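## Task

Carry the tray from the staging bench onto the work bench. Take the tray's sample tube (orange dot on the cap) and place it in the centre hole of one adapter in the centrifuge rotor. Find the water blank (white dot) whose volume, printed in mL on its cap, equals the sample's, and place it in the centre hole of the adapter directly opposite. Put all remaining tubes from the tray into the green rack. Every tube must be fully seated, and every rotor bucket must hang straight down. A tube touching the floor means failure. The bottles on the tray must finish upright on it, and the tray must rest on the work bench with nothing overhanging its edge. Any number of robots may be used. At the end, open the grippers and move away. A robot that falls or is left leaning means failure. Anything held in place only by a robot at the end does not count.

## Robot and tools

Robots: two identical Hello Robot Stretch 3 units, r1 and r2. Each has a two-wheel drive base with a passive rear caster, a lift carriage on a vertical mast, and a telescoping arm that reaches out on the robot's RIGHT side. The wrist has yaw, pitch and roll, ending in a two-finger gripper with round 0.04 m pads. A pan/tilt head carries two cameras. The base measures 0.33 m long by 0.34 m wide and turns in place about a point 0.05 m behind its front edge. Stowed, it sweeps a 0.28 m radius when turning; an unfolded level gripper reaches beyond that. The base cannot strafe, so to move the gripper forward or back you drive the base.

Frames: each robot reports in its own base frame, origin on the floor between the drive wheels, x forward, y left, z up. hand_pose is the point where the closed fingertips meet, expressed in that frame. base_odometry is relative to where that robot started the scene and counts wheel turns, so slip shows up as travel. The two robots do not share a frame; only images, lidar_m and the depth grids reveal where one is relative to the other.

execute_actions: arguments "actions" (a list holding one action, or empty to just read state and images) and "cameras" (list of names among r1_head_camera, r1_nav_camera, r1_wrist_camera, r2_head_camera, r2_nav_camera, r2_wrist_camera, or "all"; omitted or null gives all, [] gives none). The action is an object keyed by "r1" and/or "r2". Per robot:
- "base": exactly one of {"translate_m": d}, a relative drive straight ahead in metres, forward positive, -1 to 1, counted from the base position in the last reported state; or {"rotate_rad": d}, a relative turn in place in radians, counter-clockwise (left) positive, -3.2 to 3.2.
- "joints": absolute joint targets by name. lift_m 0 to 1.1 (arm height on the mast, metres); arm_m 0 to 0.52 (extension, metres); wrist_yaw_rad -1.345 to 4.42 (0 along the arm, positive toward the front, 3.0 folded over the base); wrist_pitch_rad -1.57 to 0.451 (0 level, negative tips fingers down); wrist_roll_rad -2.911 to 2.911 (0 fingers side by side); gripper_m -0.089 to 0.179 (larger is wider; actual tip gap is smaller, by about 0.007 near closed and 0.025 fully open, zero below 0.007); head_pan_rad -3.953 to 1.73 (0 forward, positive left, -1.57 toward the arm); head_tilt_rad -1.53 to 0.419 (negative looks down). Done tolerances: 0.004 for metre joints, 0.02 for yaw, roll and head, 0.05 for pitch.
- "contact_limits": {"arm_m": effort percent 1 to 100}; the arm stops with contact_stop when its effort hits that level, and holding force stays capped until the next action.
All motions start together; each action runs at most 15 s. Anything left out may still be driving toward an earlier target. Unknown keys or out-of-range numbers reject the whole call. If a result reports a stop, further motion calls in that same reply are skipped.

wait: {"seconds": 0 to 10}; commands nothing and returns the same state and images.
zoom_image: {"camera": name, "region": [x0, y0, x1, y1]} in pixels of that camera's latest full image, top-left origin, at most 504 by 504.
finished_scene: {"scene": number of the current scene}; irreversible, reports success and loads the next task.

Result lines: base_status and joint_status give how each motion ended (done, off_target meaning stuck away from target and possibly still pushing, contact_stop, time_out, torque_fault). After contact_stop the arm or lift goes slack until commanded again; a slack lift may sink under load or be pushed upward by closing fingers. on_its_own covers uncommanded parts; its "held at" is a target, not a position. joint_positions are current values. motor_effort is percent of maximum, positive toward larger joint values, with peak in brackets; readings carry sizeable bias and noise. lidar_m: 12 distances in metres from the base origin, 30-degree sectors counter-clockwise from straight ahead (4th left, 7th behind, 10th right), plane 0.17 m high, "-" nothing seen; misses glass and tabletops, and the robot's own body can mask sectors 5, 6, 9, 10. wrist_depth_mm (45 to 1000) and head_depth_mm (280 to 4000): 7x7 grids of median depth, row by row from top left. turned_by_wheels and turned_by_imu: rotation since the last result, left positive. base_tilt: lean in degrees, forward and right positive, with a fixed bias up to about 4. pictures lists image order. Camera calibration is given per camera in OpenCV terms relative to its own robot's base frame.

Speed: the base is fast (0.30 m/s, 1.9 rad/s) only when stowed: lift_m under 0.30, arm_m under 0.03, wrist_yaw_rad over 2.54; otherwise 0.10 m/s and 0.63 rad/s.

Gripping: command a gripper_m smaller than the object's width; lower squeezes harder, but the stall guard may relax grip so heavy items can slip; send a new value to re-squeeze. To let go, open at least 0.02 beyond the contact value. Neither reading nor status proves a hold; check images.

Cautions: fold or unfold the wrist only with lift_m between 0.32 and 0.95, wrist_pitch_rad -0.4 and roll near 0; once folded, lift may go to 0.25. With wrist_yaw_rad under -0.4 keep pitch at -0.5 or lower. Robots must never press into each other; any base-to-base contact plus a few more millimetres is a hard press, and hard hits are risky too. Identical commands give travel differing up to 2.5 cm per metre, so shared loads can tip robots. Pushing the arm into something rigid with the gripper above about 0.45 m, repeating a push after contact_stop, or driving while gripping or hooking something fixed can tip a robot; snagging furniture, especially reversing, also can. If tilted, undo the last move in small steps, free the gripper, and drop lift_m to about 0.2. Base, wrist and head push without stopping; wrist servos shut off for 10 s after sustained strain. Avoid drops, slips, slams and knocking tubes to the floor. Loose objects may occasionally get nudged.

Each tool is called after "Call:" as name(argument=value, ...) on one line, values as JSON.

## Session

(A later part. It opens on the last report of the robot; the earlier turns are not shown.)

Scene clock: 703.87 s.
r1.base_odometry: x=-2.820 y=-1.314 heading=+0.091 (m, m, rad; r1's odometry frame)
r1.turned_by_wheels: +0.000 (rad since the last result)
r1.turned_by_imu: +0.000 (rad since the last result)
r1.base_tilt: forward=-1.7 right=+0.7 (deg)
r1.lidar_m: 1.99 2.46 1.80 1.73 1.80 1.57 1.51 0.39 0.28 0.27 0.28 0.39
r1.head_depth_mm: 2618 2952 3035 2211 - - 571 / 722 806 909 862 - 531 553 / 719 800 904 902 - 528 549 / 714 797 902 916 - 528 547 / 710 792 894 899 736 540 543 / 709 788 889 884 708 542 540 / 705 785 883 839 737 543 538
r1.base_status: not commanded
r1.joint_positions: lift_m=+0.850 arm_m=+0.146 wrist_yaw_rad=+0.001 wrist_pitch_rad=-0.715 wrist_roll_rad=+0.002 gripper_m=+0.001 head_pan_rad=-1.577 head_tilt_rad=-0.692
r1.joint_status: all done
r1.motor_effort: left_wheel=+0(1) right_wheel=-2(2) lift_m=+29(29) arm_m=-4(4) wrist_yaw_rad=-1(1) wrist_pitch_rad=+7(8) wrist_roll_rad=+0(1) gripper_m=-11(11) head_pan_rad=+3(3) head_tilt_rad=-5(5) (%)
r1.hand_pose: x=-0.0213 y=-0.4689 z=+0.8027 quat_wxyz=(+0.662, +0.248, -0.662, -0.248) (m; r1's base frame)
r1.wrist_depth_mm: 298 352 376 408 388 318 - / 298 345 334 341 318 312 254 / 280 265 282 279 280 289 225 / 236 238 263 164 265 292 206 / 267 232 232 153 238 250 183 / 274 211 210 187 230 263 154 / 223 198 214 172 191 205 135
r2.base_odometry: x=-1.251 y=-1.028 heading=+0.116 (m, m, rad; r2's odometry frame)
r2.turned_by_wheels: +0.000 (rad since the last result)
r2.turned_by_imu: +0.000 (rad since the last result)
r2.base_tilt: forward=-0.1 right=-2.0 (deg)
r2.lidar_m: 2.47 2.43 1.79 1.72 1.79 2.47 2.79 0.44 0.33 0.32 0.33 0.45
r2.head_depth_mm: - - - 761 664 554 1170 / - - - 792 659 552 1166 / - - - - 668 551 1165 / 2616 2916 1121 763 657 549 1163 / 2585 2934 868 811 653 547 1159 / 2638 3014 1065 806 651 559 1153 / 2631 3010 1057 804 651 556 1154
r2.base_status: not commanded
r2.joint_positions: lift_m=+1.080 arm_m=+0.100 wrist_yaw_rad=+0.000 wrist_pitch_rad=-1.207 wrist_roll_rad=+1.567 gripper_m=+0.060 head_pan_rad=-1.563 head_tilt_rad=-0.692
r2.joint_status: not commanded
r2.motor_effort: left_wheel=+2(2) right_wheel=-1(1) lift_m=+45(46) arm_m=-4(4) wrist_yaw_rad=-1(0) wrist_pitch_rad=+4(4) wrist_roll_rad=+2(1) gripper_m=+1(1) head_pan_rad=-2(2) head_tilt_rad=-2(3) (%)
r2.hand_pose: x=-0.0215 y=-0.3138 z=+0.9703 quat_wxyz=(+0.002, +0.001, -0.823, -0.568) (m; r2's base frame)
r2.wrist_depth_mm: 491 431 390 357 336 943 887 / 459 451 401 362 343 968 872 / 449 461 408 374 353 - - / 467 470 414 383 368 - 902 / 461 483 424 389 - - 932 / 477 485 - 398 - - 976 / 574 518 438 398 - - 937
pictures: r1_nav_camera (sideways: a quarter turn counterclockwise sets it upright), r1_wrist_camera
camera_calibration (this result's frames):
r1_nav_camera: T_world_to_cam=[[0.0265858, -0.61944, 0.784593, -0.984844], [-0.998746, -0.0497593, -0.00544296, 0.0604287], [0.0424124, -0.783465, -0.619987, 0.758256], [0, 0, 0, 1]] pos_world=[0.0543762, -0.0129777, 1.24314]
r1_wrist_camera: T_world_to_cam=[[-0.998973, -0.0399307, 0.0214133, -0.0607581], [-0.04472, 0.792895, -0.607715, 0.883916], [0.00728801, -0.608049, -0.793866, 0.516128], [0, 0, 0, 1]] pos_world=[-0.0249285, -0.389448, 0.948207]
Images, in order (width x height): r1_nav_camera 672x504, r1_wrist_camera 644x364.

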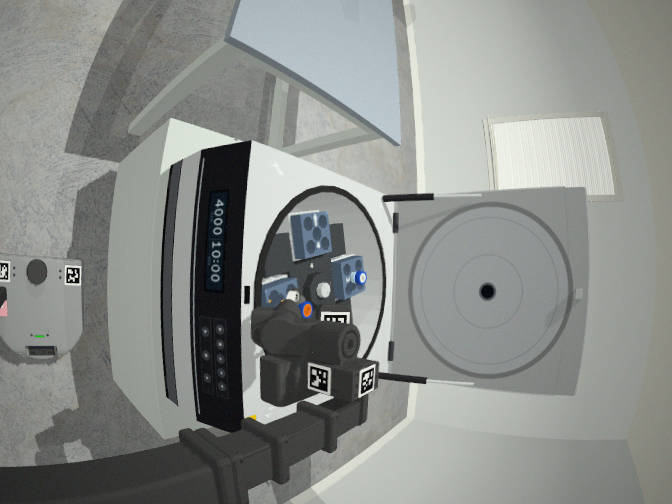

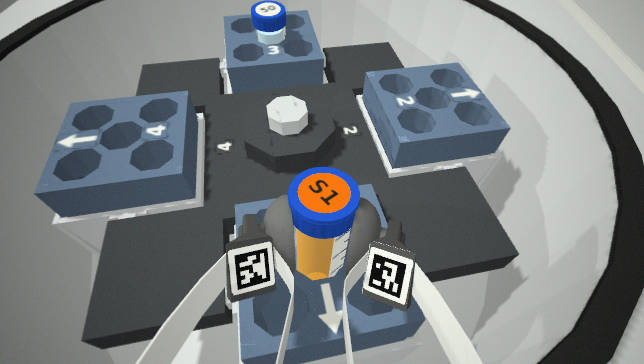

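Call:
execute_actions(actions=[{"r1":{"joints":{"gripper_m":0.065}}}], cameras=[])

Call:
execute_actions(actions=[{"r1":{"joints":{"lift_m":0.90}}}], cameras=["r1_wrist_camera"])

Call:
execute_actions(actions=[{"r1":{"joints":{"gripper_m":0.0,"arm_m":0.14}}}], cameras=[])

Call:
execute_actions(actions=[{"r1":{"joints":{"lift_m":0.855}}}], cameras=[])

Call:
execute_actions(actions=[{"r1":{"joints":{"lift_m":0.95,"arm_m":0.05,"gripper_m":0.1}}}], cameras=["r1_wrist_camera","r1_head_camera"])

Scene clock: 716.37 s.
r1.base_odometry: x=-2.820 y=-1.314 heading=+0.091 (m, m, rad; r1's odometry frame)
r1.turned_by_wheels: +0.000 (rad since the last result)
r1.turned_by_imu: +0.000 (rad since the last result)
r1.base_tilt: forward=-1.6 right=+0.7 (deg)
r1.lidar_m: 2.00 2.46 1.80 1.73 1.80 1.57 1.51 0.39 0.29 0.27 0.28 0.39
r1.head_depth_mm: 2583 2931 3003 2216 - - 570 / 723 804 908 862 - 530 553 / 718 799 904 901 - 529 550 / 714 796 898 918 - 528 547 / 711 791 894 901 738 542 544 / 709 786 889 883 708 543 541 / 705 783 882 837 739 544 538
r1.base_status: not commanded
r1.joint_positions: lift_m=+0.850 arm_m=+0.146 wrist_yaw_rad=+0.001 wrist_pitch_rad=-0.715 wrist_roll_rad=+0.002 gripper_m=+0.065 head_pan_rad=-1.577 head_tilt_rad=-0.692
r1.joint_status: all done
r1.motor_effort: left_wheel=+0(0) right_wheel=-1(1) lift_m=+29(29) arm_m=-4(4) wrist_yaw_rad=+0(1) wrist_pitch_rad=+8(8) wrist_roll_rad=-1(1) gripper_m=-1(83) head_pan_rad=+3(4) head_tilt_rad=-5(6) (%)
r1.hand_pose: x=-0.0213 y=-0.4689 z=+0.8027 quat_wxyz=(+0.662, +0.248, -0.662, -0.248) (m; r1's base frame)
r1.wrist_depth_mm: 296 352 378 416 388 317 - / 301 347 337 338 320 309 254 / 279 266 283 282 281 289 223 / 236 238 262 263 266 293 207 / 267 234 238 177 239 250 184 / 272 210 198 188 206 251 154 / 222 234 221 173 227 192 135
r2.base_odometry: x=-1.251 y=-1.028 heading=+0.116 (m, m, rad; r2's odometry frame)
r2.turned_by_wheels: +0.000 (rad since the last result)
r2.turned_by_imu: +0.000 (rad since the last result)
r2.base_tilt: forward=-0.1 right=-2.0 (deg)
r2.lidar_m: 2.47 2.43 1.78 1.72 1.79 2.47 2.79 0.44 0.33 0.32 0.33 0.45
r2.head_depth_mm: - - - 762 665 555 1171 / - - - 795 660 552 1165 / - - - - 665 550 1163 / 2587 2938 1120 764 656 549 1166 / 2636 2936 869 813 653 548 1160 / 2635 2968 1068 808 651 557 1156 / 2680 3005 1061 802 648 557 1150
r2.base_status: not commanded
r2.joint_positions: lift_m=+1.080 arm_m=+0.100 wrist_yaw_rad=+0.000 wrist_pitch_rad=-1.207 wrist_roll_rad=+1.567 gripper_m=+0.060 head_pan_rad=-1.563 head_tilt_rad=-0.692
r2.joint_status: not commanded
r2.motor_effort: left_wheel=+2(2) right_wheel=-2(1) lift_m=+45(46) arm_m=-4(4) wrist_yaw_rad=+0(0) wrist_pitch_rad=+4(4) wrist_roll_rad=+1(1) gripper_m=+1(1) head_pan_rad=-2(2) head_tilt_rad=-3(2) (%)
r2.hand_pose: x=-0.0215 y=-0.3138 z=+0.9703 quat_wxyz=(+0.002, +0.001, -0.823, -0.568) (m; r2's base frame)
r2.wrist_depth_mm: 484 436 396 358 339 928 882 / 458 443 401 369 343 961 864 / 451 458 412 370 352 - - / 462 472 418 378 361 - 918 / 469 475 433 386 - - 939 / 476 485 - 390 - - 952 / 579 514 437 405 - - 939
pictures: none
No camera images: the call's "cameras" was empty. Leave "cameras" out to get every camera's image.

Scene clock: 717.67 s.
r1.base_odometry: x=-2.820 y=-1.314 heading=+0.091 (m, m, rad; r1's odometry frame)
r1.turned_by_wheels: +0.000 (rad since the last result)
r1.turned_by_imu: +0.000 (rad since the last result)
r1.base_tilt: forward=-1.5 right=+0.7 (deg)
r1.lidar_m: 2.00 2.46 1.80 1.74 1.80 1.57 1.51 0.39 0.28 0.27 0.28 0.39
r1.head_depth_mm: 2605 2935 3015 2478 - 538 556 / 723 804 910 937 - 533 553 / 717 802 903 937 - 530 550 / 714 795 902 926 - 528 548 / 711 790 895 900 730 543 544 / 710 787 888 883 707 544 541 / 706 784 886 840 740 543 537
r1.base_status: not commanded
r1.joint_positions: lift_m=+0.900 arm_m=+0.146 wrist_yaw_rad=+0.001 wrist_pitch_rad=-0.714 wrist_roll_rad=+0.002 gripper_m=+0.065 head_pan_rad=-1.577 head_tilt_rad=-0.692
r1.joint_status: all done
r1.motor_effort: left_wheel=+0(0) right_wheel=-2(1) lift_m=+41(42) arm_m=-4(4) wrist_yaw_rad=-1(1) wrist_pitch_rad=+7(8) wrist_roll_rad=+0(0) gripper_m=-1(0) head_pan_rad=+3(3) head_tilt_rad=-5(5) (%)
r1.hand_pose: x=-0.0213 y=-0.4691 z=+0.8524 quat_wxyz=(+0.662, +0.248, -0.662, -0.247) (m; r1's base frame)
r1.wrist_depth_mm: 636 388 417 429 411 401 - / 332 382 410 419 418 351 - / 309 367 369 373 347 328 - / 307 296 310 312 316 315 255 / 286 277 288 270 297 316 225 / 272 310 250 224 242 270 202 / 229 271 246 221 340 192 184
r2.base_odometry: x=-1.251 y=-1.028 heading=+0.116 (m, m, rad; r2's odometry frame)
r2.turned_by_wheels: +0.000 (rad since the last result)
r2.turned_by_imu: +0.000 (rad since the last result)
r2.base_tilt: forward=+0.0 right=-2.0 (deg)
r2.lidar_m: 2.47 2.43 1.79 1.72 1.79 2.47 2.80 0.44 0.33 0.32 0.33 0.45
r2.head_depth_mm: - - - 760 663 555 1162 / - - - 795 662 552 1169 / - - - - 669 551 1162 / 2601 2936 1125 762 656 548 1159 / 2594 2949 871 812 654 547 1157 / 2657 2993 1064 807 651 558 1152 / 2633 3008 1064 805 649 556 1154
r2.base_status: not commanded
r2.joint_positions: lift_m=+1.080 arm_m=+0.100 wrist_yaw_rad=+0.000 wrist_pitch_rad=-1.207 wrist_roll_rad=+1.567 gripper_m=+0.060 head_pan_rad=-1.563 head_tilt_rad=-0.692
r2.joint_status: not commanded
r2.motor_effort: left_wheel=+2(2) right_wheel=-1(2) lift_m=+45(46) arm_m=-4(5) wrist_yaw_rad=-1(1) wrist_pitch_rad=+4(4) wrist_roll_rad=+1(1) gripper_m=+1(1) head_pan_rad=-2(2) head_tilt_rad=-3(3) (%)
r2.hand_pose: x=-0.0215 y=-0.3138 z=+0.9703 quat_wxyz=(+0.002, +0.001, -0.823, -0.568) (m; r2's base frame)
r2.wrist_depth_mm: 490 447 389 358 340 942 876 / 460 443 401 368 348 956 892 / 453 458 406 372 348 - - / 462 464 415 375 361 - 896 / 461 470 428 383 - - 915 / 471 490 - 394 - - 958 / 560 517 447 400 - - 947
pictures: r1_wrist_camera
camera_calibration (this result's frames):
r1_wrist_camera: T_world_to_cam=[[-0.998973, -0.0399098, 0.0214445, -0.0618449], [-0.0447159, 0.792359, -0.608414, 0.914581], [0.00728994, -0.608748, -0.79333, 0.554681], [0, 0, 0, 1]] pos_world=[-0.0249287, -0.389484, 0.997815]
Images, in order (width x height): r1_wrist_camera 644x364.

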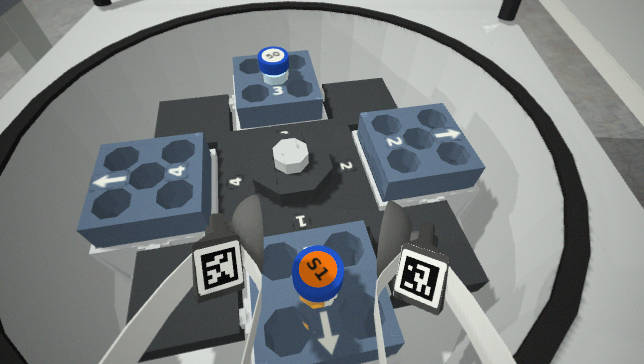

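Scene clock: 718.80 s.
r1.base_odometry: x=-2.820 y=-1.314 heading=+0.091 (m, m, rad; r1's odometry frame)
r1.turned_by_wheels: +0.000 (rad since the last result)
r1.turned_by_imu: +0.000 (rad since the last result)
r1.base_tilt: forward=-1.6 right=+0.6 (deg)
r1.lidar_m: 2.00 2.46 1.80 1.74 1.80 1.57 1.52 0.39 0.28 0.27 0.28 0.39
r1.head_depth_mm: 2582 2944 3014 2408 - 537 557 / 722 803 908 938 - 533 554 / 717 799 906 931 - 529 550 / 714 797 903 929 734 528 547 / 711 790 895 899 736 543 543 / 708 787 888 885 708 542 540 / 705 783 882 839 738 543 536
r1.base_status: not commanded
r1.joint_positions: lift_m=+0.900 arm_m=+0.140 wrist_yaw_rad=+0.001 wrist_pitch_rad=-0.714 wrist_roll_rad=+0.002 gripper_m=+0.000 head_pan_rad=-1.577 head_tilt_rad=-0.692
r1.joint_status: all done
r1.motor_effort: left_wheel=+0(0) right_wheel=-1(2) lift_m=+41(40) arm_m=-4(4) wrist_yaw_rad=-1(1) wrist_pitch_rad=+7(7) wrist_roll_rad=-1(0) gripper_m=-2(78) head_pan_rad=+3(3) head_tilt_rad=-5(5) (%)
r1.hand_pose: x=-0.0213 y=-0.4631 z=+0.8524 quat_wxyz=(+0.662, +0.248, -0.662, -0.247) (m; r1's base frame)
r1.wrist_depth_mm: 628 384 423 441 412 408 - / 333 384 418 416 427 349 - / 310 368 369 369 348 330 - / 308 296 313 314 317 320 255 / 289 280 288 - 291 307 226 / 264 270 261 231 275 269 201 / 222 264 246 220 287 197 185
r2.base_odometry: x=-1.251 y=-1.028 heading=+0.116 (m, m, rad; r2's odometry frame)
r2.turned_by_wheels: +0.000 (rad since the last result)
r2.turned_by_imu: +0.000 (rad since the last result)
r2.base_tilt: forward=-0.1 right=-2.0 (deg)
r2.lidar_m: 2.47 2.43 1.79 1.72 1.80 2.46 2.80 0.44 0.33 0.32 0.33 0.45
r2.head_depth_mm: - - - 761 664 554 1170 / - - - 794 662 553 1163 / - - - - 668 551 1167 / 2610 2947 1119 764 657 547 1155 / 2631 2946 869 811 653 546 1158 / 2639 2973 1066 810 651 558 1151 / 2649 2992 1060 805 649 557 1158
r2.base_status: not commanded
r2.joint_positions: lift_m=+1.080 arm_m=+0.100 wrist_yaw_rad=+0.000 wrist_pitch_rad=-1.207 wrist_roll_rad=+1.567 gripper_m=+0.060 head_pan_rad=-1.563 head_tilt_rad=-0.692
r2.joint_status: not commanded
r2.motor_effort: left_wheel=+2(2) right_wheel=-1(2) lift_m=+45(46) arm_m=-4(4) wrist_yaw_rad=+0(0) wrist_pitch_rad=+4(4) wrist_roll_rad=+2(2) gripper_m=+1(0) head_pan_rad=-3(2) head_tilt_rad=-3(3) (%)
r2.hand_pose: x=-0.0215 y=-0.3138 z=+0.9703 quat_wxyz=(+0.002, +0.001, -0.823, -0.568) (m; r2's base frame)
r2.wrist_depth_mm: 489 428 391 358 341 957 868 / 462 448 404 364 350 965 879 / 450 460 407 370 354 - - / 462 462 416 378 357 - 899 / 464 481 430 386 - - 909 / 478 493 - 393 - - 948 / 572 521 447 402 - - 956
pictures: none
No camera images: the call's "cameras" was empty. Leave "cameras" out to get every camera's image.

Scene clock: 720.07 s.
r1.base_odometry: x=-2.820 y=-1.314 heading=+0.091 (m, m, rad; r1's odometry frame)
r1.turned_by_wheels: +0.000 (rad since the last result)
r1.turned_by_imu: +0.000 (rad since the last result)
r1.base_tilt: forward=-1.5 right=+0.5 (deg)
r1.lidar_m: 2.00 2.46 1.80 1.73 1.80 1.57 1.51 0.39 0.28 0.27 0.28 0.39
r1.head_depth_mm: 2605 2954 3034 2212 - - 571 / 721 804 911 863 - 531 553 / 718 801 907 902 - 528 551 / 715 796 901 916 - 528 547 / 708 793 895 902 736 541 543 / 708 786 892 884 711 543 541 / 704 784 884 840 738 545 537
r1.base_status: not commanded
r1.joint_positions: lift_m=+0.856 arm_m=+0.140 wrist_yaw_rad=+0.001 wrist_pitch_rad=-0.667 wrist_roll_rad=+0.002 gripper_m=+0.000 head_pan_rad=-1.577 head_tilt_rad=-0.692
r1.joint_status: all done
r1.motor_effort: left_wheel=+0(0) right_wheel=-1(2) lift_m=+22(32) arm_m=-3(4) wrist_yaw_rad=+0(1) wrist_pitch_rad=-18(19) wrist_roll_rad=-1(0) gripper_m=-2(2) head_pan_rad=+3(2) head_tilt_rad=-5(3) (%)
r1.hand_pose: x=-0.0214 y=-0.4717 z=+0.8168 quat_wxyz=(+0.668, +0.232, -0.668, -0.232) (m; r1's base frame)
r1.wrist_depth_mm: 357 361 407 418 390 363 - / 297 371 369 376 397 319 - / 295 298 330 326 308 311 249 / 275 258 279 282 285 312 221 / 262 250 254 - 257 275 192 / 277 225 226 196 239 254 167 / 244 207 211 179 194 238 149
r2.base_odometry: x=-1.251 y=-1.028 heading=+0.116 (m, m, rad; r2's odometry frame)
r2.turned_by_wheels: +0.000 (rad since the last result)
r2.turned_by_imu: +0.000 (rad since the last result)
r2.base_tilt: forward=+0.0 right=-1.9 (deg)
r2.lidar_m: 2.47 2.43 1.79 1.72 1.79 2.47 2.79 0.44 0.33 0.32 0.33 0.45
r2.head_depth_mm: - - - 761 666 555 1169 / - - - 796 662 552 1166 / - - - - 668 549 1162 / 2605 2942 1120 761 655 549 1158 / 2614 2951 868 811 654 548 1158 / 2665 2988 1064 808 651 558 1154 / 2662 3046 1061 806 649 557 1155
r2.base_status: not commanded
r2.joint_positions: lift_m=+1.080 arm_m=+0.100 wrist_yaw_rad=+0.000 wrist_pitch_rad=-1.207 wrist_roll_rad=+1.567 gripper_m=+0.060 head_pan_rad=-1.563 head_tilt_rad=-0.692
r2.joint_status: not commanded
r2.motor_effort: left_wheel=+2(2) right_wheel=-2(1) lift_m=+46(46) arm_m=-4(4) wrist_yaw_rad=+0(0) wrist_pitch_rad=+4(4) wrist_roll_rad=+2(2) gripper_m=+1(1) head_pan_rad=-3(2) head_tilt_rad=-3(3) (%)
r2.hand_pose: x=-0.0215 y=-0.3138 z=+0.9703 quat_wxyz=(+0.002, +0.001, -0.823, -0.568) (m; r2's base frame)
r2.wrist_depth_mm: 487 438 395 357 342 960 914 / 460 444 400 366 346 994 873 / 442 459 411 373 352 - - / 468 468 421 378 360 - 913 / 468 477 428 384 - - 913 / 477 482 - 395 - - 948 / 573 523 444 407 - - 967
pictures: none
No camera images: the call's "cameras" was empty. Leave "cameras" out to get every camera's image.

Scene clock: 721.97 s.
r1.base_odometry: x=-2.820 y=-1.314 heading=+0.091 (m, m, rad; r1's odometry frame)
r1.turned_by_wheels: +0.000 (rad since the last result)
r1.turned_by_imu: +0.000 (rad since the last result)
r1.base_tilt: forward=-1.7 right=+0.6 (deg)
r1.lidar_m: 1.99 2.46 1.80 1.73 1.80 1.57 1.51 0.39 0.28 0.27 0.28 0.39
r1.head_depth_mm: 2609 2923 3005 2402 - - 583 / 722 804 910 901 - - 583 / 718 803 904 899 - - 580 / 714 797 902 920 - 527 551 / 712 794 896 901 750 542 543 / 708 787 890 884 710 543 540 / 705 783 887 841 740 544 538
r1.base_status: not commanded
r1.joint_positions: lift_m=+0.950 arm_m=+0.050 wrist_yaw_rad=+0.001 wrist_pitch_rad=-0.711 wrist_roll_rad=+0.002 gripper_m=+0.100 head_pan_rad=-1.577 head_tilt_rad=-0.692
r1.joint_status: all done
r1.motor_effort: left_wheel=+0(0) right_wheel=-1(2) lift_m=+40(44) arm_m=-4(5) wrist_yaw_rad=+0(1) wrist_pitch_rad=+5(18) wrist_roll_rad=-1(1) gripper_m=+0(81) head_pan_rad=+3(3) head_tilt_rad=-6(5) (%)
r1.hand_pose: x=-0.0214 y=-0.3738 z=+0.9030 quat_wxyz=(+0.663, +0.246, -0.663, -0.246) (m; r1's base frame)
r1.wrist_depth_mm: 654 507 515 534 505 - - / 775 435 500 491 490 459 - / 369 406 440 428 427 387 - / 308 381 381 374 408 324 - / 275 335 351 325 370 283 - / 248 249 242 307 246 257 260 / 229 229 226 227 229 230 232
r2.base_odometry: x=-1.251 y=-1.028 heading=+0.116 (m, m, rad; r2's odometry frame)
r2.turned_by_wheels: +0.000 (rad since the last result)
r2.turned_by_imu: +0.000 (rad since the last result)
r2.base_tilt: forward=+0.0 right=-2.0 (deg)
r2.lidar_m: 2.47 2.43 1.78 1.72 1.79 2.46 2.80 0.45 0.33 0.32 0.33 0.45
r2.head_depth_mm: - - - 761 666 553 1170 / - - - 795 661 551 1169 / - - - - 668 551 1163 / 2599 2923 1120 763 656 548 1159 / 2611 2936 868 813 654 546 1157 / 2647 2958 1064 810 649 558 1156 / 2643 3008 1059 804 648 557 1154
r2.base_status: not commanded
r2.joint_positions: lift_m=+1.080 arm_m=+0.100 wrist_yaw_rad=+0.000 wrist_pitch_rad=-1.207 wrist_roll_rad=+1.567 gripper_m=+0.060 head_pan_rad=-1.563 head_tilt_rad=-0.692
r2.joint_status: not commanded
r2.motor_effort: left_wheel=+2(2) right_wheel=-1(2) lift_m=+45(46) arm_m=-4(4) wrist_yaw_rad=+0(0) wrist_pitch_rad=+4(4) wrist_roll_rad=+1(1) gripper_m=+1(1) head_pan_rad=-3(3) head_tilt_rad=-2(3) (%)
r2.hand_pose: x=-0.0215 y=-0.3138 z=+0.9703 quat_wxyz=(+0.002, +0.001, -0.823, -0.568) (m; r2's base frame)
r2.wrist_depth_mm: 496 440 399 357 340 949 898 / 460 442 405 365 348 920 884 / 449 456 411 378 355 - - / 453 459 414 372 359 - 892 / 464 476 428 383 - - 909 / 480 495 - 394 - - 940 / 573 509 447 401 - - 956
pictures: r1_head_camera (sideways: a quarter turn clockwise sets it upright), r1_wrist_camera
camera_calibration (this result's frames):
r1_head_camera: T_world_to_cam=[[0.047817, 0.595729, -0.801761, 1.06451], [0.997959, -0.0625101, 0.0130715, -0.024399], [-0.0423311, -0.800749, -0.597502, 0.737313], [0, 0, 0, 1]] pos_world=[0.0046589, -0.0452814, 1.29435]
r1_wrist_camera: T_world_to_cam=[[-0.999001, -0.0391403, 0.0215827, -0.0590874], [-0.0441653, 0.7902, -0.611255, 0.871633], [0.00687004, -0.611598, -0.791139, 0.64981], [0, 0, 0, 1]] pos_world=[-0.0249966, -0.293654, 1.04816]
Images, in order (width x height): r1_head_camera 896x504, r1_wrist_camera 644x364.

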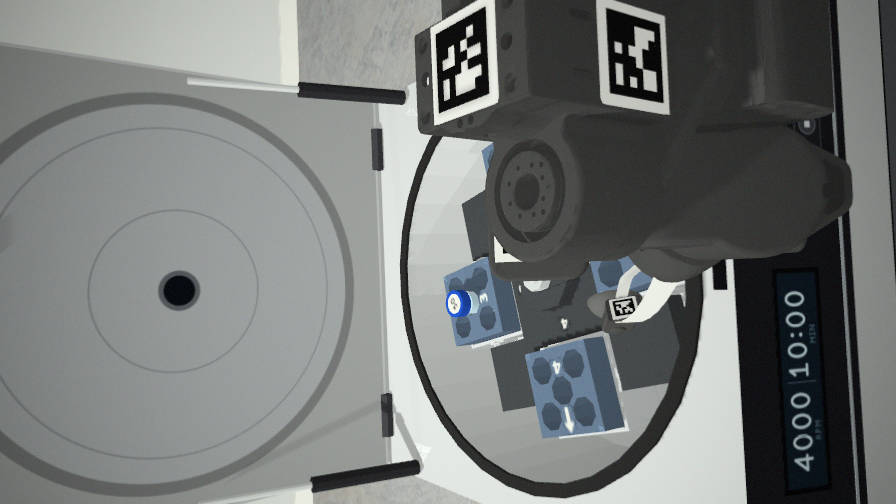

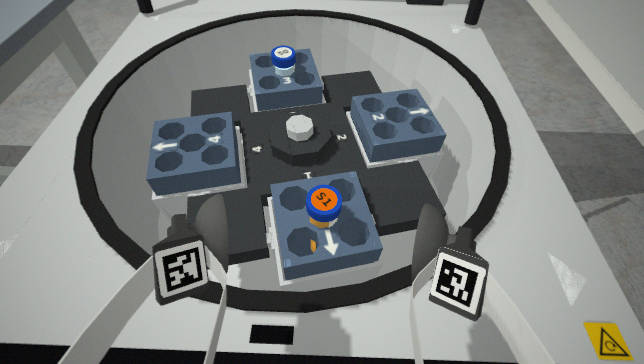

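Call:
execute_actions(actions=[{"r1":{"base":{"rotate_rad":0.12},"joints":{"arm_m":0.0,"wrist_pitch_rad":-0.4,"wrist_yaw_rad":3.0,"gripper_m":0.02,"lift_m":0.94}}}], cameras=[])

Call:
execute_actions(actions=[{"r1":{"base":{"translate_m":1},"joints":{"lift_m":0.26}}}], cameras=[])

Call:
execute_actions(actions=[{"r1":{"base":{"translate_m":1}}}], cameras=[])

Call:
execute_actions(actions=[{"r1":{"base":{"rotate_rad":-0.12}}}], cameras=[])

Call:
execute_actions(actions=[{"r1":{"base":{"translate_m":1}}}], cameras=[])

Call:
execute_actions(actions=[{"r1":{"base":{"translate_m":1}}}], cameras=[])

Call:
execute_actions(actions=[{"r1":{"base":{"translate_m":0.46},"joints":{"lift_m":0.6}},"r2":{"joints":{"arm_m":0.5}}}], cameras=["r1_head_camera","r2_head_camera","r2_wrist_camera"])

Scene clock: 734.67 s.
r1.base_odometry: x=-2.820 y=-1.314 heading=+0.211 (m, m, rad; r1's odometry frame)
r1.turned_by_wheels: +0.120 (rad since the last result)
r1.turned_by_imu: +0.121 (rad since the last result)
r1.base_tilt: forward=-1.7 right=+0.5 (deg)
r1.lidar_m: 3.79 2.21 1.75 1.74 1.88 1.53 1.51 0.35 0.28 0.27 0.30 0.45
r1.head_depth_mm: 703 782 866 829 766 - 555 / 706 787 887 892 746 - 552 / 709 791 895 916 740 - - / 717 799 903 905 737 - - / 722 806 909 903 728 - - / 725 808 953 844 717 557 - / 2660 2971 3069 2232 681 544 565
r1.base_status: done
r1.joint_positions: lift_m=+0.940 arm_m=+0.002 wrist_yaw_rad=+2.997 wrist_pitch_rad=-0.418 wrist_roll_rad=+0.002 gripper_m=+0.020 head_pan_rad=-1.577 head_tilt_rad=-0.692
r1.joint_status: all done
joint sent to its limit — the command would take r1.arm_m past its lower limit, so that joint was sent only as far as its limit.
r1.motor_effort: left_wheel=-2(4) right_wheel=+1(3) lift_m=+29(35) arm_m=-4(6) wrist_yaw_rad=+2(3) wrist_pitch_rad=+9(9) wrist_roll_rad=-1(1) gripper_m=+0(81) head_pan_rad=+2(3) head_tilt_rad=-5(5) (%)
r1.hand_pose: x=+0.0111 y=+0.0750 z=+0.9528 quat_wxyz=(+0.197, +0.701, +0.096, +0.679) (m; r1's base frame)
r1.wrist_depth_mm: - - - - - - - / - - - - - - - / - - - - - - - / - - - - - - - / - - - - - - - / - - - - - - - / - - - - - - -
r2.base_odometry: x=-1.251 y=-1.028 heading=+0.116 (m, m, rad; r2's odometry frame)
r2.turned_by_wheels: +0.000 (rad since the last result)
r2.turned_by_imu: +0.000 (rad since the last result)
r2.base_tilt: forward=-0.3 right=-2.0 (deg)
r2.lidar_m: 2.47 2.43 1.79 1.72 1.79 2.47 2.79 0.44 0.33 0.32 0.33 0.45
r2.head_depth_mm: - - - 761 665 554 1170 / - - - 797 661 552 1169 / - - - - 668 550 1162 / 2596 2939 1118 763 657 549 1157 / 2627 2928 871 813 654 547 1158 / 2631 3003 1065 807 652 558 1157 / 2654 2982 1060 804 649 557 1155
r2.base_status: not commanded
r2.joint_positions: lift_m=+1.080 arm_m=+0.100 wrist_yaw_rad=+0.000 wrist_pitch_rad=-1.207 wrist_roll_rad=+1.567 gripper_m=+0.060 head_pan_rad=-1.563 head_tilt_rad=-0.692
r2.joint_status: not commanded
r2.motor_effort: left_wheel=+2(3) right_wheel=-2(1) lift_m=+45(46) arm_m=-4(4) wrist_yaw_rad=+0(0) wrist_pitch_rad=+4(4) wrist_roll_rad=+1(1) gripper_m=+1(1) head_pan_rad=-2(2) head_tilt_rad=-4(3) (%)
r2.hand_pose: x=-0.0215 y=-0.3138 z=+0.9703 quat_wxyz=(+0.002, +0.001, -0.823, -0.568) (m; r2's base frame)
r2.wrist_depth_mm: 477 434 404 360 336 943 875 / 463 441 405 364 348 949 872 / 449 456 414 371 355 - - / 463 467 418 378 359 - 876 / 462 475 433 387 - - 953 / 481 495 - 396 - - 928 / 569 518 450 402 - - 962
pictures: none
No camera images: the call's "cameras" was empty. Leave "cameras" out to get every camera's image.

Scene clock: 743.57 s.
r1.base_odometry: x=-1.842 y=-1.105 heading=+0.211 (m, m, rad; r1's odometry frame)
r1.turned_by_wheels: +0.000 (rad since the last result)
r1.turned_by_imu: +0.003 (rad since the last result)
r1.base_tilt: forward=-1.7 right=+0.7 (deg)
r1.lidar_m: 4.21 2.04 1.63 1.61 1.74 2.54 1.06 0.60 0.99 1.08 1.17 1.06
r1.head_depth_mm: 2677 2953 3032 904 714 620 1223 / 2677 2967 3030 905 714 621 1225 / 2693 2972 3030 908 716 637 1231 / 2721 3001 3037 876 718 640 1222 / 2741 3011 3065 878 718 640 1230 / 2749 3089 3049 915 719 642 1230 / 2775 3143 3083 918 720 1343 1231
r1.base_status: done
r1.joint_positions: lift_m=+0.260 arm_m=+0.002 wrist_yaw_rad=+2.998 wrist_pitch_rad=-0.418 wrist_roll_rad=+0.002 gripper_m=+0.020 head_pan_rad=-1.577 head_tilt_rad=-0.692
r1.joint_status: all done
r1.motor_effort: left_wheel=-3(4) right_wheel=+1(5) lift_m=+29(30) arm_m=-4(4) wrist_yaw_rad=+2(3) wrist_pitch_rad=+9(9) wrist_roll_rad=-1(1) gripper_m=+0(1) head_pan_rad=+3(3) head_tilt_rad=-5(5) (%)
r1.hand_pose: x=+0.0109 y=+0.0751 z=+0.2730 quat_wxyz=(+0.196, +0.701, +0.097, +0.679) (m; r1's base frame)
r1.wrist_depth_mm: - - - - - - - / - - - - - - - / 829 840 878 873 896 927 944 / 655 665 687 694 716 704 728 / 538 544 - 568 569 579 577 / 477 - - - 485 478 492 / - - - - 411 413 425
r2.base_odometry: x=-1.251 y=-1.028 heading=+0.116 (m, m, rad; r2's odometry frame)
r2.turned_by_wheels: +0.000 (rad since the last result)
r2.turned_by_imu: +0.000 (rad since the last result)
r2.base_tilt: forward=-0.1 right=-2.0 (deg)
r2.lidar_m: 2.47 2.43 1.79 1.72 1.79 2.47 2.80 0.44 0.33 0.32 0.33 0.45
r2.head_depth_mm: - - - 762 665 555 1170 / - - - 793 660 552 1166 / - - - - 668 550 1166 / 2608 2927 1119 763 656 549 1160 / 2602 2944 867 814 654 546 1156 / 2652 2991 1067 808 652 557 1160 / 2670 3010 1059 803 648 556 1153
r2.base_status: not commanded
r2.joint_positions: lift_m=+1.080 arm_m=+0.100 wrist_yaw_rad=+0.000 wrist_pitch_rad=-1.207 wrist_roll_rad=+1.567 gripper_m=+0.060 head_pan_rad=-1.563 head_tilt_rad=-0.692
r2.joint_status: not commanded
r2.motor_effort: left_wheel=+3(2) right_wheel=-1(2) lift_m=+45(46) arm_m=-4(4) wrist_yaw_rad=+0(1) wrist_pitch_rad=+4(4) wrist_roll_rad=+1(1) gripper_m=+1(1) head_pan_rad=-3(2) head_tilt_rad=-3(4) (%)
r2.hand_pose: x=-0.0215 y=-0.3138 z=+0.9703 quat_wxyz=(+0.002, +0.001, -0.823, -0.568) (m; r2's base frame)
r2.wrist_depth_mm: 487 439 391 356 338 937 881 / 456 451 394 360 350 954 893 / 445 455 409 375 356 - - / 456 471 425 378 359 - 901 / 470 479 429 384 - - 928 / 477 483 - 395 - - 944 / 549 522 438 404 - - 943
pictures: none
No camera images: the call's "cameras" was empty. Leave "cameras" out to get every camera's image.

Scene clock: 748.50 s.
r1.base_odometry: x=-0.864 y=-0.896 heading=+0.211 (m, m, rad; r1's odometry frame)
r1.turned_by_wheels: +0.000 (rad since the last result)
r1.turned_by_imu: +0.003 (rad since the last result)
r1.base_tilt: forward=-1.7 right=+0.5 (deg)
r1.lidar_m: 3.95 1.88 1.50 1.49 1.61 2.44 1.52 1.53 1.22 0.55 3.58 1.84
r1.head_depth_mm: 2791 3064 1238 903 734 1434 1220 / 2801 3083 1242 903 736 1434 1222 / 2815 3112 1244 908 755 1367 1203 / 2841 3171 3053 2119 1635 1435 1229 / 2852 3117 3050 2230 1751 1437 1231 / 2889 3184 3071 2220 1756 1446 1228 / 2883 3227 3082 2233 1759 1443 1229
r1.base_status: done
r1.joint_positions: lift_m=+0.260 arm_m=+0.002 wrist_yaw_rad=+2.998 wrist_pitch_rad=-0.418 wrist_roll_rad=+0.002 gripper_m=+0.020 head_pan_rad=-1.577 head_tilt_rad=-0.692
r1.joint_status: not commanded
r1.motor_effort: left_wheel=-3(6) right_wheel=+1(7) lift_m=+29(29) arm_m=-4(4) wrist_yaw_rad=+2(2) wrist_pitch_rad=+9(9) wrist_roll_rad=-1(1) gripper_m=-1(1) head_pan_rad=+3(3) head_tilt_rad=-5(5) (%)
r1.hand_pose: x=+0.0109 y=+0.0751 z=+0.2730 quat_wxyz=(+0.196, +0.701, +0.097, +0.679) (m; r1's base frame)
r1.wrist_depth_mm: - - - - - - - / - - - - - - - / 844 827 874 881 904 918 937 / 655 670 682 691 703 716 726 / 544 544 - 575 565 583 591 / 470 - - - 479 484 487 / - - - - 412 418 419
r2.base_odometry: x=-1.251 y=-1.028 heading=+0.116 (m, m, rad; r2's odometry frame)
r2.turned_by_wheels: +0.000 (rad since the last result)
r2.turned_by_imu: +0.000 (rad since the last result)
r2.base_tilt: forward=+0.2 right=-2.1 (deg)
r2.lidar_m: 2.47 2.43 1.78 1.73 1.79 2.47 2.79 0.44 0.33 0.31 0.33 0.45
r2.head_depth_mm: - - - 762 664 554 1173 / - - - 793 662 552 1170 / - - - - 668 551 1169 / 2618 2927 1122 762 657 548 1167 / 2602 2939 870 813 653 547 1158 / 2647 2988 1068 811 652 557 1152 / 2654 3016 1057 803 650 556 1151
r2.base_status: not commanded
r2.joint_positions: lift_m=+1.080 arm_m=+0.100 wrist_yaw_rad=+0.000 wrist_pitch_rad=-1.207 wrist_roll_rad=+1.567 gripper_m=+0.060 head_pan_rad=-1.563 head_tilt_rad=-0.692
r2.joint_status: not commanded
r2.motor_effort: left_wheel=+2(2) right_wheel=-2(1) lift_m=+45(46) arm_m=-4(4) wrist_yaw_rad=+0(0) wrist_pitch_rad=+4(4) wrist_roll_rad=+2(1) gripper_m=+1(0) head_pan_rad=-2(2) head_tilt_rad=-2(4) (%)
r2.hand_pose: x=-0.0215 y=-0.3138 z=+0.9703 quat_wxyz=(+0.002, +0.001, -0.823, -0.568) (m; r2's base frame)
r2.wrist_depth_mm: 487 446 395 362 338 923 850 / 454 449 400 366 350 944 872 / 452 462 409 376 350 - - / 465 472 421 381 356 - 917 / 462 483 433 385 - - 946 / 468 492 - 397 - - 946 / 567 519 442 404 - - 975
pictures: none
No camera images: the call's "cameras" was empty. Leave "cameras" out to get every camera's image.

Scene clock: 749.37 s.
r1.base_odometry: x=-0.864 y=-0.896 heading=+0.091 (m, m, rad; r1's odometry frame)
r1.turned_by_wheels: -0.120 (rad since the last result)
r1.turned_by_imu: -0.121 (rad since the last result)
r1.base_tilt: forward=-1.5 right=+0.6 (deg)
r1.lidar_m: 3.23 2.10 1.54 1.49 1.54 2.13 1.99 1.52 1.24 0.55 3.43 1.85
r1.head_depth_mm: 2853 3187 1230 902 761 1436 1217 / 2865 3148 1240 907 759 1435 1224 / 2858 3155 1243 907 761 1437 1221 / 2812 3113 1249 914 762 1367 1199 / 2810 3068 3048 2140 1705 1440 1230 / 2814 3089 3032 2240 1764 1443 1227 / 2805 3082 3086 2229 1762 1446 1238
r1.base_status: done
r1.joint_positions: lift_m=+0.260 arm_m=+0.002 wrist_yaw_rad=+2.998 wrist_pitch_rad=-0.418 wrist_roll_rad=+0.002 gripper_m=+0.020 head_pan_rad=-1.577 head_tilt_rad=-0.692
r1.joint_status: not commanded
r1.motor_effort: left_wheel=+1(4) right_wheel=-2(4) lift_m=+29(28) arm_m=-4(4) wrist_yaw_rad=+1(2) wrist_pitch_rad=+9(9) wrist_roll_rad=+0(1) gripper_m=-2(1) head_pan_rad=+3(4) head_tilt_rad=-5(4) (%)
r1.hand_pose: x=+0.0109 y=+0.0751 z=+0.2730 quat_wxyz=(+0.196, +0.701, +0.097, +0.679) (m; r1's base frame)
r1.wrist_depth_mm: - - - - - - - / - - - - - - - / 841 826 882 875 888 932 934 / 662 661 675 689 702 706 715 / 541 545 - 578 574 578 581 / 478 - - - 483 480 486 / - - - - 409 411 420
r2.base_odometry: x=-1.251 y=-1.028 heading=+0.116 (m, m, rad; r2's odometry frame)
r2.turned_by_wheels: +0.000 (rad since the last result)
r2.turned_by_imu: +0.000 (rad since the last result)
r2.base_tilt: forward=-0.1 right=-2.1 (deg)
r2.lidar_m: 2.47 2.42 1.79 1.72 1.79 2.47 2.80 0.45 0.33 0.32 0.33 0.45
r2.head_depth_mm: - - - 760 663 554 1165 / - - - 794 660 553 1166 / - - - - 666 551 1163 / 2605 2899 1119 761 658 549 1160 / 2611 2920 868 810 652 548 1154 / 2645 2958 1065 810 651 559 1156 / 2635 2980 1056 804 649 556 1149
r2.base_status: not commanded
r2.joint_positions: lift_m=+1.080 arm_m=+0.100 wrist_yaw_rad=+0.000 wrist_pitch_rad=-1.207 wrist_roll_rad=+1.567 gripper_m=+0.060 head_pan_rad=-1.563 head_tilt_rad=-0.692
r2.joint_status: not commanded
r2.motor_effort: left_wheel=+2(2) right_wheel=-1(1) lift_m=+45(46) arm_m=-4(4) wrist_yaw_rad=+0(0) wrist_pitch_rad=+4(4) wrist_roll_rad=+1(1) gripper_m=+1(1) head_pan_rad=-2(2) head_tilt_rad=-3(3) (%)
r2.hand_pose: x=-0.0215 y=-0.3138 z=+0.9703 quat_wxyz=(+0.002, +0.001, -0.823, -0.568) (m; r2's base frame)
r2.wrist_depth_mm: 485 438 394 360 339 962 866 / 462 448 398 363 346 983 876 / 450 456 406 370 355 - - / 460 466 415 378 360 - 919 / 469 472 432 383 - - 909 / 474 494 - 395 - - 922 / 561 503 441 401 - - 935
pictures: none
No camera images: the call's "cameras" was empty. Leave "cameras" out to get every camera's image.

Scene clock: 754.30 s.
r1.base_odometry: x=+0.132 y=-0.805 heading=+0.091 (m, m, rad; r1's odometry frame)
r1.turned_by_wheels: +0.000 (rad since the last result)
r1.turned_by_imu: +0.003 (rad since the last result)
r1.base_tilt: forward=-1.6 right=+0.7 (deg)
r1.lidar_m: 2.26 2.06 1.53 1.48 1.54 2.13 2.49 1.14 1.56 3.31 1.42 0.94
r1.head_depth_mm: 2877 3218 3031 2211 1738 1431 1221 / 2847 3152 3021 2208 1733 1440 1225 / 2821 3142 3041 2198 1739 1436 1225 / 2813 3141 3031 2193 1745 1433 1223 / 2828 3107 3086 2239 1746 1444 1224 / 2852 3119 3087 2220 1754 1444 1228 / 2784 3074 3088 2237 1753 1449 1228
r1.base_status: done
r1.joint_positions: lift_m=+0.260 arm_m=+0.002 wrist_yaw_rad=+2.998 wrist_pitch_rad=-0.418 wrist_roll_rad=+0.002 gripper_m=+0.020 head_pan_rad=-1.577 head_tilt_rad=-0.692
r1.joint_status: not commanded
r1.motor_effort: left_wheel=+1(8) right_wheel=-2(4) lift_m=+29(28) arm_m=-4(4) wrist_yaw_rad=+2(1) wrist_pitch_rad=+9(9) wrist_roll_rad=-1(0) gripper_m=+0(0) head_pan_rad=+3(3) head_tilt_rad=-4(4) (%)
r1.hand_pose: x=+0.0109 y=+0.0751 z=+0.2730 quat_wxyz=(+0.196, +0.701, +0.097, +0.679) (m; r1's base frame)
r1.wrist_depth_mm: - - - - - - - / - - - - - - - / 831 817 856 891 921 913 943 / 670 663 684 694 705 705 718 / 548 541 - 571 570 574 587 / 476 - - - 481 482 487 / - - - - 413 416 419
r2.base_odometry: x=-1.251 y=-1.028 heading=+0.116 (m, m, rad; r2's odometry frame)
r2.turned_by_wheels: +0.000 (rad since the last result)
r2.turned_by_imu: +0.000 (rad since the last result)
r2.base_tilt: forward=+0.0 right=-2.0 (deg)
r2.lidar_m: 2.47 2.43 1.79 1.72 1.79 2.47 2.80 0.44 0.33 0.32 0.33 0.45
r2.head_depth_mm: - - - 761 664 554 1173 / - - - 796 661 552 1169 / - - - - 668 550 1161 / 2591 2927 1121 761 656 548 1162 / 2603 2944 868 810 653 548 1158 / 2621 2984 1067 809 651 558 1157 / 2659 2971 1055 805 648 556 1155
r2.base_status: not commanded
r2.joint_positions: lift_m=+1.080 arm_m=+0.100 wrist_yaw_rad=+0.000 wrist_pitch_rad=-1.207 wrist_roll_rad=+1.567 gripper_m=+0.060 head_pan_rad=-1.563 head_tilt_rad=-0.692
r2.joint_status: not commanded
r2.motor_effort: left_wheel=+2(3) right_wheel=-1(1) lift_m=+45(46) arm_m=-4(4) wrist_yaw_rad=+0(0) wrist_pitch_rad=+4(4) wrist_roll_rad=+1(2) gripper_m=+1(1) head_pan_rad=-3(2) head_tilt_rad=-4(5) (%)
r2.hand_pose: x=-0.0215 y=-0.3138 z=+0.9703 quat_wxyz=(+0.002, +0.001, -0.823, -0.568) (m; r2's base frame)
r2.wrist_depth_mm: 492 442 395 357 337 974 874 / 467 448 407 366 342 - 872 / 445 464 407 374 353 - - / 465 464 413 376 357 - 924 / 470 489 432 385 - - 907 / 477 489 - 393 - - 927 / 571 518 449 394 - - 965
pictures: none
No camera images: the call's "cameras" was empty. Leave "cameras" out to get every camera's image.

Scene clock: 759.23 s.
r1.base_odometry: x=+1.127 y=-0.715 heading=+0.091 (m, m, rad; r1's odometry frame)
r1.turned_by_wheels: +0.000 (rad since the last result)
r1.turned_by_imu: +0.003 (rad since the last result)
r1.base_tilt: forward=-1.7 right=+0.6 (deg)
r1.lidar_m: 3.28 2.05 1.50 1.44 1.53 2.11 3.50 2.08 0.61 1.22 1.28 1.31
r1.head_depth_mm: 2857 3164 3015 2224 783 1431 1225 / 2838 3182 2894 905 785 994 1175 / 2861 3144 1243 908 787 1435 1228 / 2831 3139 1249 911 766 1442 1226 / 2828 3171 1251 912 765 1445 1222 / 2842 3118 1257 918 766 1444 1231 / 2793 3024 1262 913 768 1448 1232
r1.base_status: done
r1.joint_positions: lift_m=+0.260 arm_m=+0.002 wrist_yaw_rad=+2.998 wrist_pitch_rad=-0.418 wrist_roll_rad=+0.002 gripper_m=+0.020 head_pan_rad=-1.577 head_tilt_rad=-0.692
r1.joint_status: not commanded
r1.motor_effort: left_wheel=+0(6) right_wheel=-2(4) lift_m=+30(29) arm_m=-4(4) wrist_yaw_rad=+1(2) wrist_pitch_rad=+9(9) wrist_roll_rad=-1(1) gripper_m=+1(0) head_pan_rad=+3(3) head_tilt_rad=-5(5) (%)
r1.hand_pose: x=+0.0109 y=+0.0751 z=+0.2730 quat_wxyz=(+0.196, +0.701, +0.097, +0.679) (m; r1's base frame)
r1.wrist_depth_mm: - - - - - - - / - - - - - - - / 842 823 881 879 906 932 942 / 644 657 672 686 706 701 713 / 544 539 - 579 574 573 581 / 475 - - - 477 483 488 / - - - - 411 419 420
r2.base_odometry: x=-1.251 y=-1.028 heading=+0.116 (m, m, rad; r2's odometry frame)
r2.turned_by_wheels: +0.000 (rad since the last result)
r2.turned_by_imu: +0.000 (rad since the last result)
r2.base_tilt: forward=-0.1 right=-1.9 (deg)
r2.lidar_m: 2.47 2.42 1.79 1.72 1.79 2.47 2.80 0.45 0.33 0.31 0.33 0.45
r2.head_depth_mm: - - - 762 663 553 1172 / - - - 794 659 552 1165 / - - - - 668 549 1162 / 2573 2930 1118 763 654 549 1158 / 2604 2950 869 813 653 547 1155 / 2631 2925 1065 809 651 558 1151 / 2615 3008 1060 804 649 556 1154
r2.base_status: not commanded
r2.joint_positions: lift_m=+1.080 arm_m=+0.100 wrist_yaw_rad=+0.000 wrist_pitch_rad=-1.207 wrist_roll_rad=+1.567 gripper_m=+0.060 head_pan_rad=-1.563 head_tilt_rad=-0.692
r2.joint_status: not commanded
r2.motor_effort: left_wheel=+2(2) right_wheel=-2(2) lift_m=+45(46) arm_m=-4(4) wrist_yaw_rad=+0(1) wrist_pitch_rad=+4(4) wrist_roll_rad=+2(2) gripper_m=+1(1) head_pan_rad=-2(3) head_tilt_rad=-4(3) (%)
r2.hand_pose: x=-0.0215 y=-0.3138 z=+0.9703 quat_wxyz=(+0.002, +0.001, -0.823, -0.568) (m; r2's base frame)
r2.wrist_depth_mm: 483 439 393 355 336 939 877 / 464 441 400 366 342 967 876 / 449 461 406 368 353 - - / 466 460 417 383 360 - 905 / 469 476 426 386 - - 955 / 481 493 - 396 - - 931 / 574 511 440 398 - - 959
pictures: none
No camera images: the call's "cameras" was empty. Leave "cameras" out to get every camera's image.

Scene clock: 764.90 s.
r1.base_odometry: x=+1.585 y=-0.673 heading=+0.091 (m, m, rad; r1's odometry frame)
r1.turned_by_wheels: +0.000 (rad since the last result)
r1.turned_by_imu: +0.001 (rad since the last result)
r1.base_tilt: forward=-1.6 right=+0.4 (deg)
r1.lidar_m: 2.81 2.04 1.51 1.44 1.50 2.11 2.54 0.89 1.27 1.23 1.29 0.92
r1.head_depth_mm: 2879 3183 1235 907 782 1436 1218 / 2873 3160 1239 907 760 1435 1222 / 2860 3154 1246 800 735 1439 1224 / 2785 3090 1251 873 737 1443 1225 / 775 3086 1252 910 735 1445 1226 / 2857 3117 1257 882 626 1447 1227 / 2828 3108 1267 915 767 1449 1234
r1.base_status: done
r1.joint_positions: lift_m=+0.600 arm_m=+0.002 wrist_yaw_rad=+2.998 wrist_pitch_rad=-0.417 wrist_roll_rad=+0.002 gripper_m=+0.020 head_pan_rad=-1.577 head_tilt_rad=-0.692
r1.joint_status: all done
r1.motor_effort: left_wheel=+0(8) right_wheel=-2(6) lift_m=+41(44) arm_m=-4(4) wrist_yaw_rad=+1(1) wrist_pitch_rad=+9(9) wrist_roll_rad=-1(1) gripper_m=-1(0) head_pan_rad=+2(3) head_tilt_rad=-4(5) (%)
r1.hand_pose: x=+0.0109 y=+0.0751 z=+0.6126 quat_wxyz=(+0.196, +0.701, +0.097, +0.679) (m; r1's base frame)
r1.wrist_depth_mm: - - - - - - - / - - - - - - - / - - - - - - - / - - - - - - - / - - - - - - - / 851 867 - 861 900 905 910 / 729 752 753 760 778 763 781
r2.base_odometry: x=-1.251 y=-1.028 heading=+0.116 (m, m, rad; r2's odometry frame)
r2.turned_by_wheels: +0.000 (rad since the last result)
r2.turned_by_imu: +0.000 (rad since the last result)
r2.base_tilt: forward=+0.0 right=-2.0 (deg)
r2.lidar_m: 2.47 2.43 1.79 1.72 1.79 2.47 2.79 0.44 0.33 0.32 0.33 0.45
r2.head_depth_mm: 2590 2906 2719 826 664 555 1152 / 2653 2915 1054 820 660 552 1167 / - 2910 1033 820 659 549 1165 / 2542 1521 1007 814 655 549 1158 / 2622 2927 870 812 653 546 1158 / 2618 2963 1064 808 651 557 1153 / 2660 2993 1061 802 649 556 1152
r2.base_status: not commanded
r2.joint_positions: lift_m=+1.080 arm_m=+0.500 wrist_yaw_rad=+0.000 wrist_pitch_rad=-1.206 wrist_roll_rad=+1.568 gripper_m=+0.060 head_pan_rad=-1.563 head_tilt_rad=-0.692
r2.joint_status: all done
r2.motor_effort: left_wheel=+2(2) right_wheel=-1(2) lift_m=+45(45) arm_m=+4(4) wrist_yaw_rad=+0(0) wrist_pitch_rad=+4(4) wrist_roll_rad=+1(2) gripper_m=+1(1) head_pan_rad=-2(2) head_tilt_rad=-3(3) (%)
r2.hand_pose: x=-0.0215 y=-0.7132 z=+0.9704 quat_wxyz=(+0.002, +0.001, -0.823, -0.567) (m; r2's base frame)
r2.wrist_depth_mm: - - 385 352 327 302 285 / 327 404 394 362 332 310 287 / 435 442 405 367 340 314 288 / 624 460 406 373 345 318 295 / - 478 387 383 346 320 298 / - 432 - 364 - 328 301 / - - 266 348 365 332 307
pictures: r1_head_camera (sideways: a quarter turn clockwise sets it upright), r2_head_camera (sideways: a quarter turn clockwise sets it upright), r2_wrist_camera
camera_calibration (this result's frames):
r1_head_camera: T_world_to_cam=[[0.0478125, 0.595732, -0.801759, 1.06451], [0.997959, -0.0625027, 0.0130714, -0.0243988], [-0.042325, -0.800748, -0.597505, 0.737316], [0, 0, 0, 1]] pos_world=[0.00465924, -0.0452814, 1.29435]
r2_head_camera: T_world_to_cam=[[-0.0471177, 0.633037, -0.772687, 1.02309], [0.998622, 0.0477487, -0.0217761, 0.0287957], [0.0231097, -0.772648, -0.634414, 0.781028], [0, 0, 0, 1]] pos_world=[0.00140039, -0.0455692, 1.28665]
r2_wrist_camera: T_world_to_cam=[[0.0054679, 0.9427, -0.333597, 0.996915], [0.991682, 0.037788, 0.123038, -0.0311078], [0.128594, -0.331495, -0.934652, 0.832383], [0, 0, 0, 1]] pos_world=[-0.0816413, -0.662686, 1.11438]
Images, in order (width x height): r1_head_camera 896x504, r2_head_camera 896x504, r2_wrist_camera 644x364.

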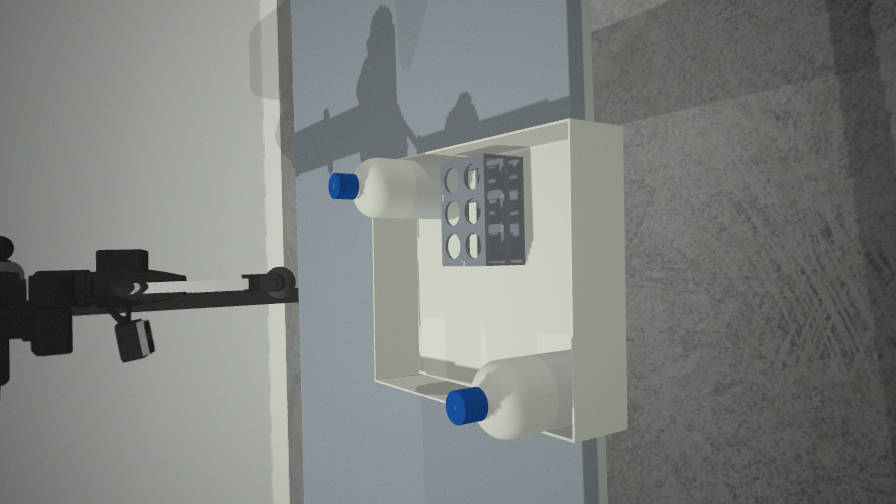

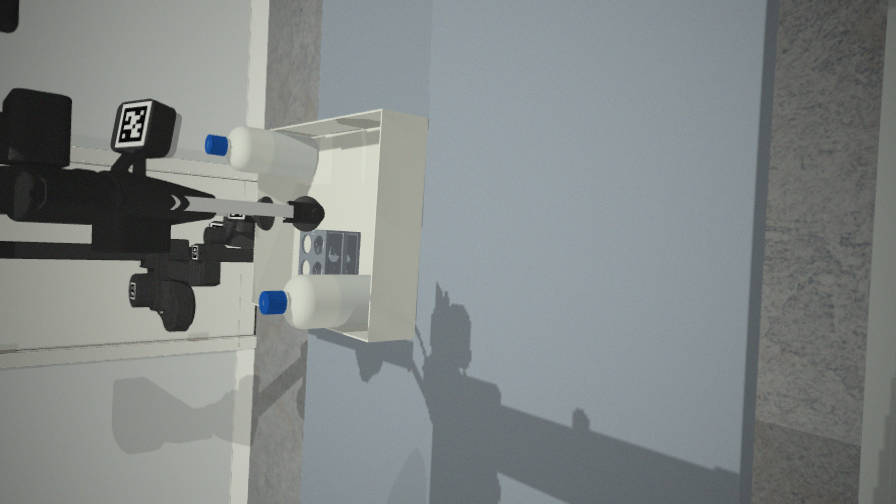

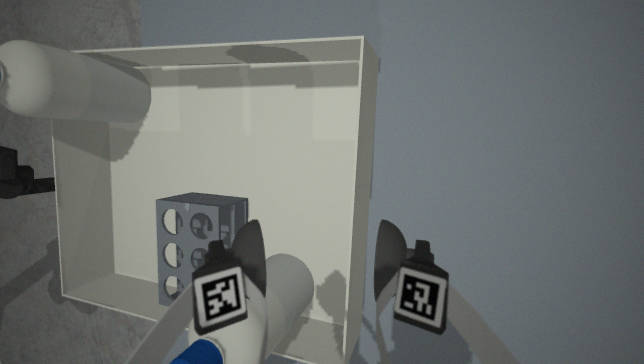

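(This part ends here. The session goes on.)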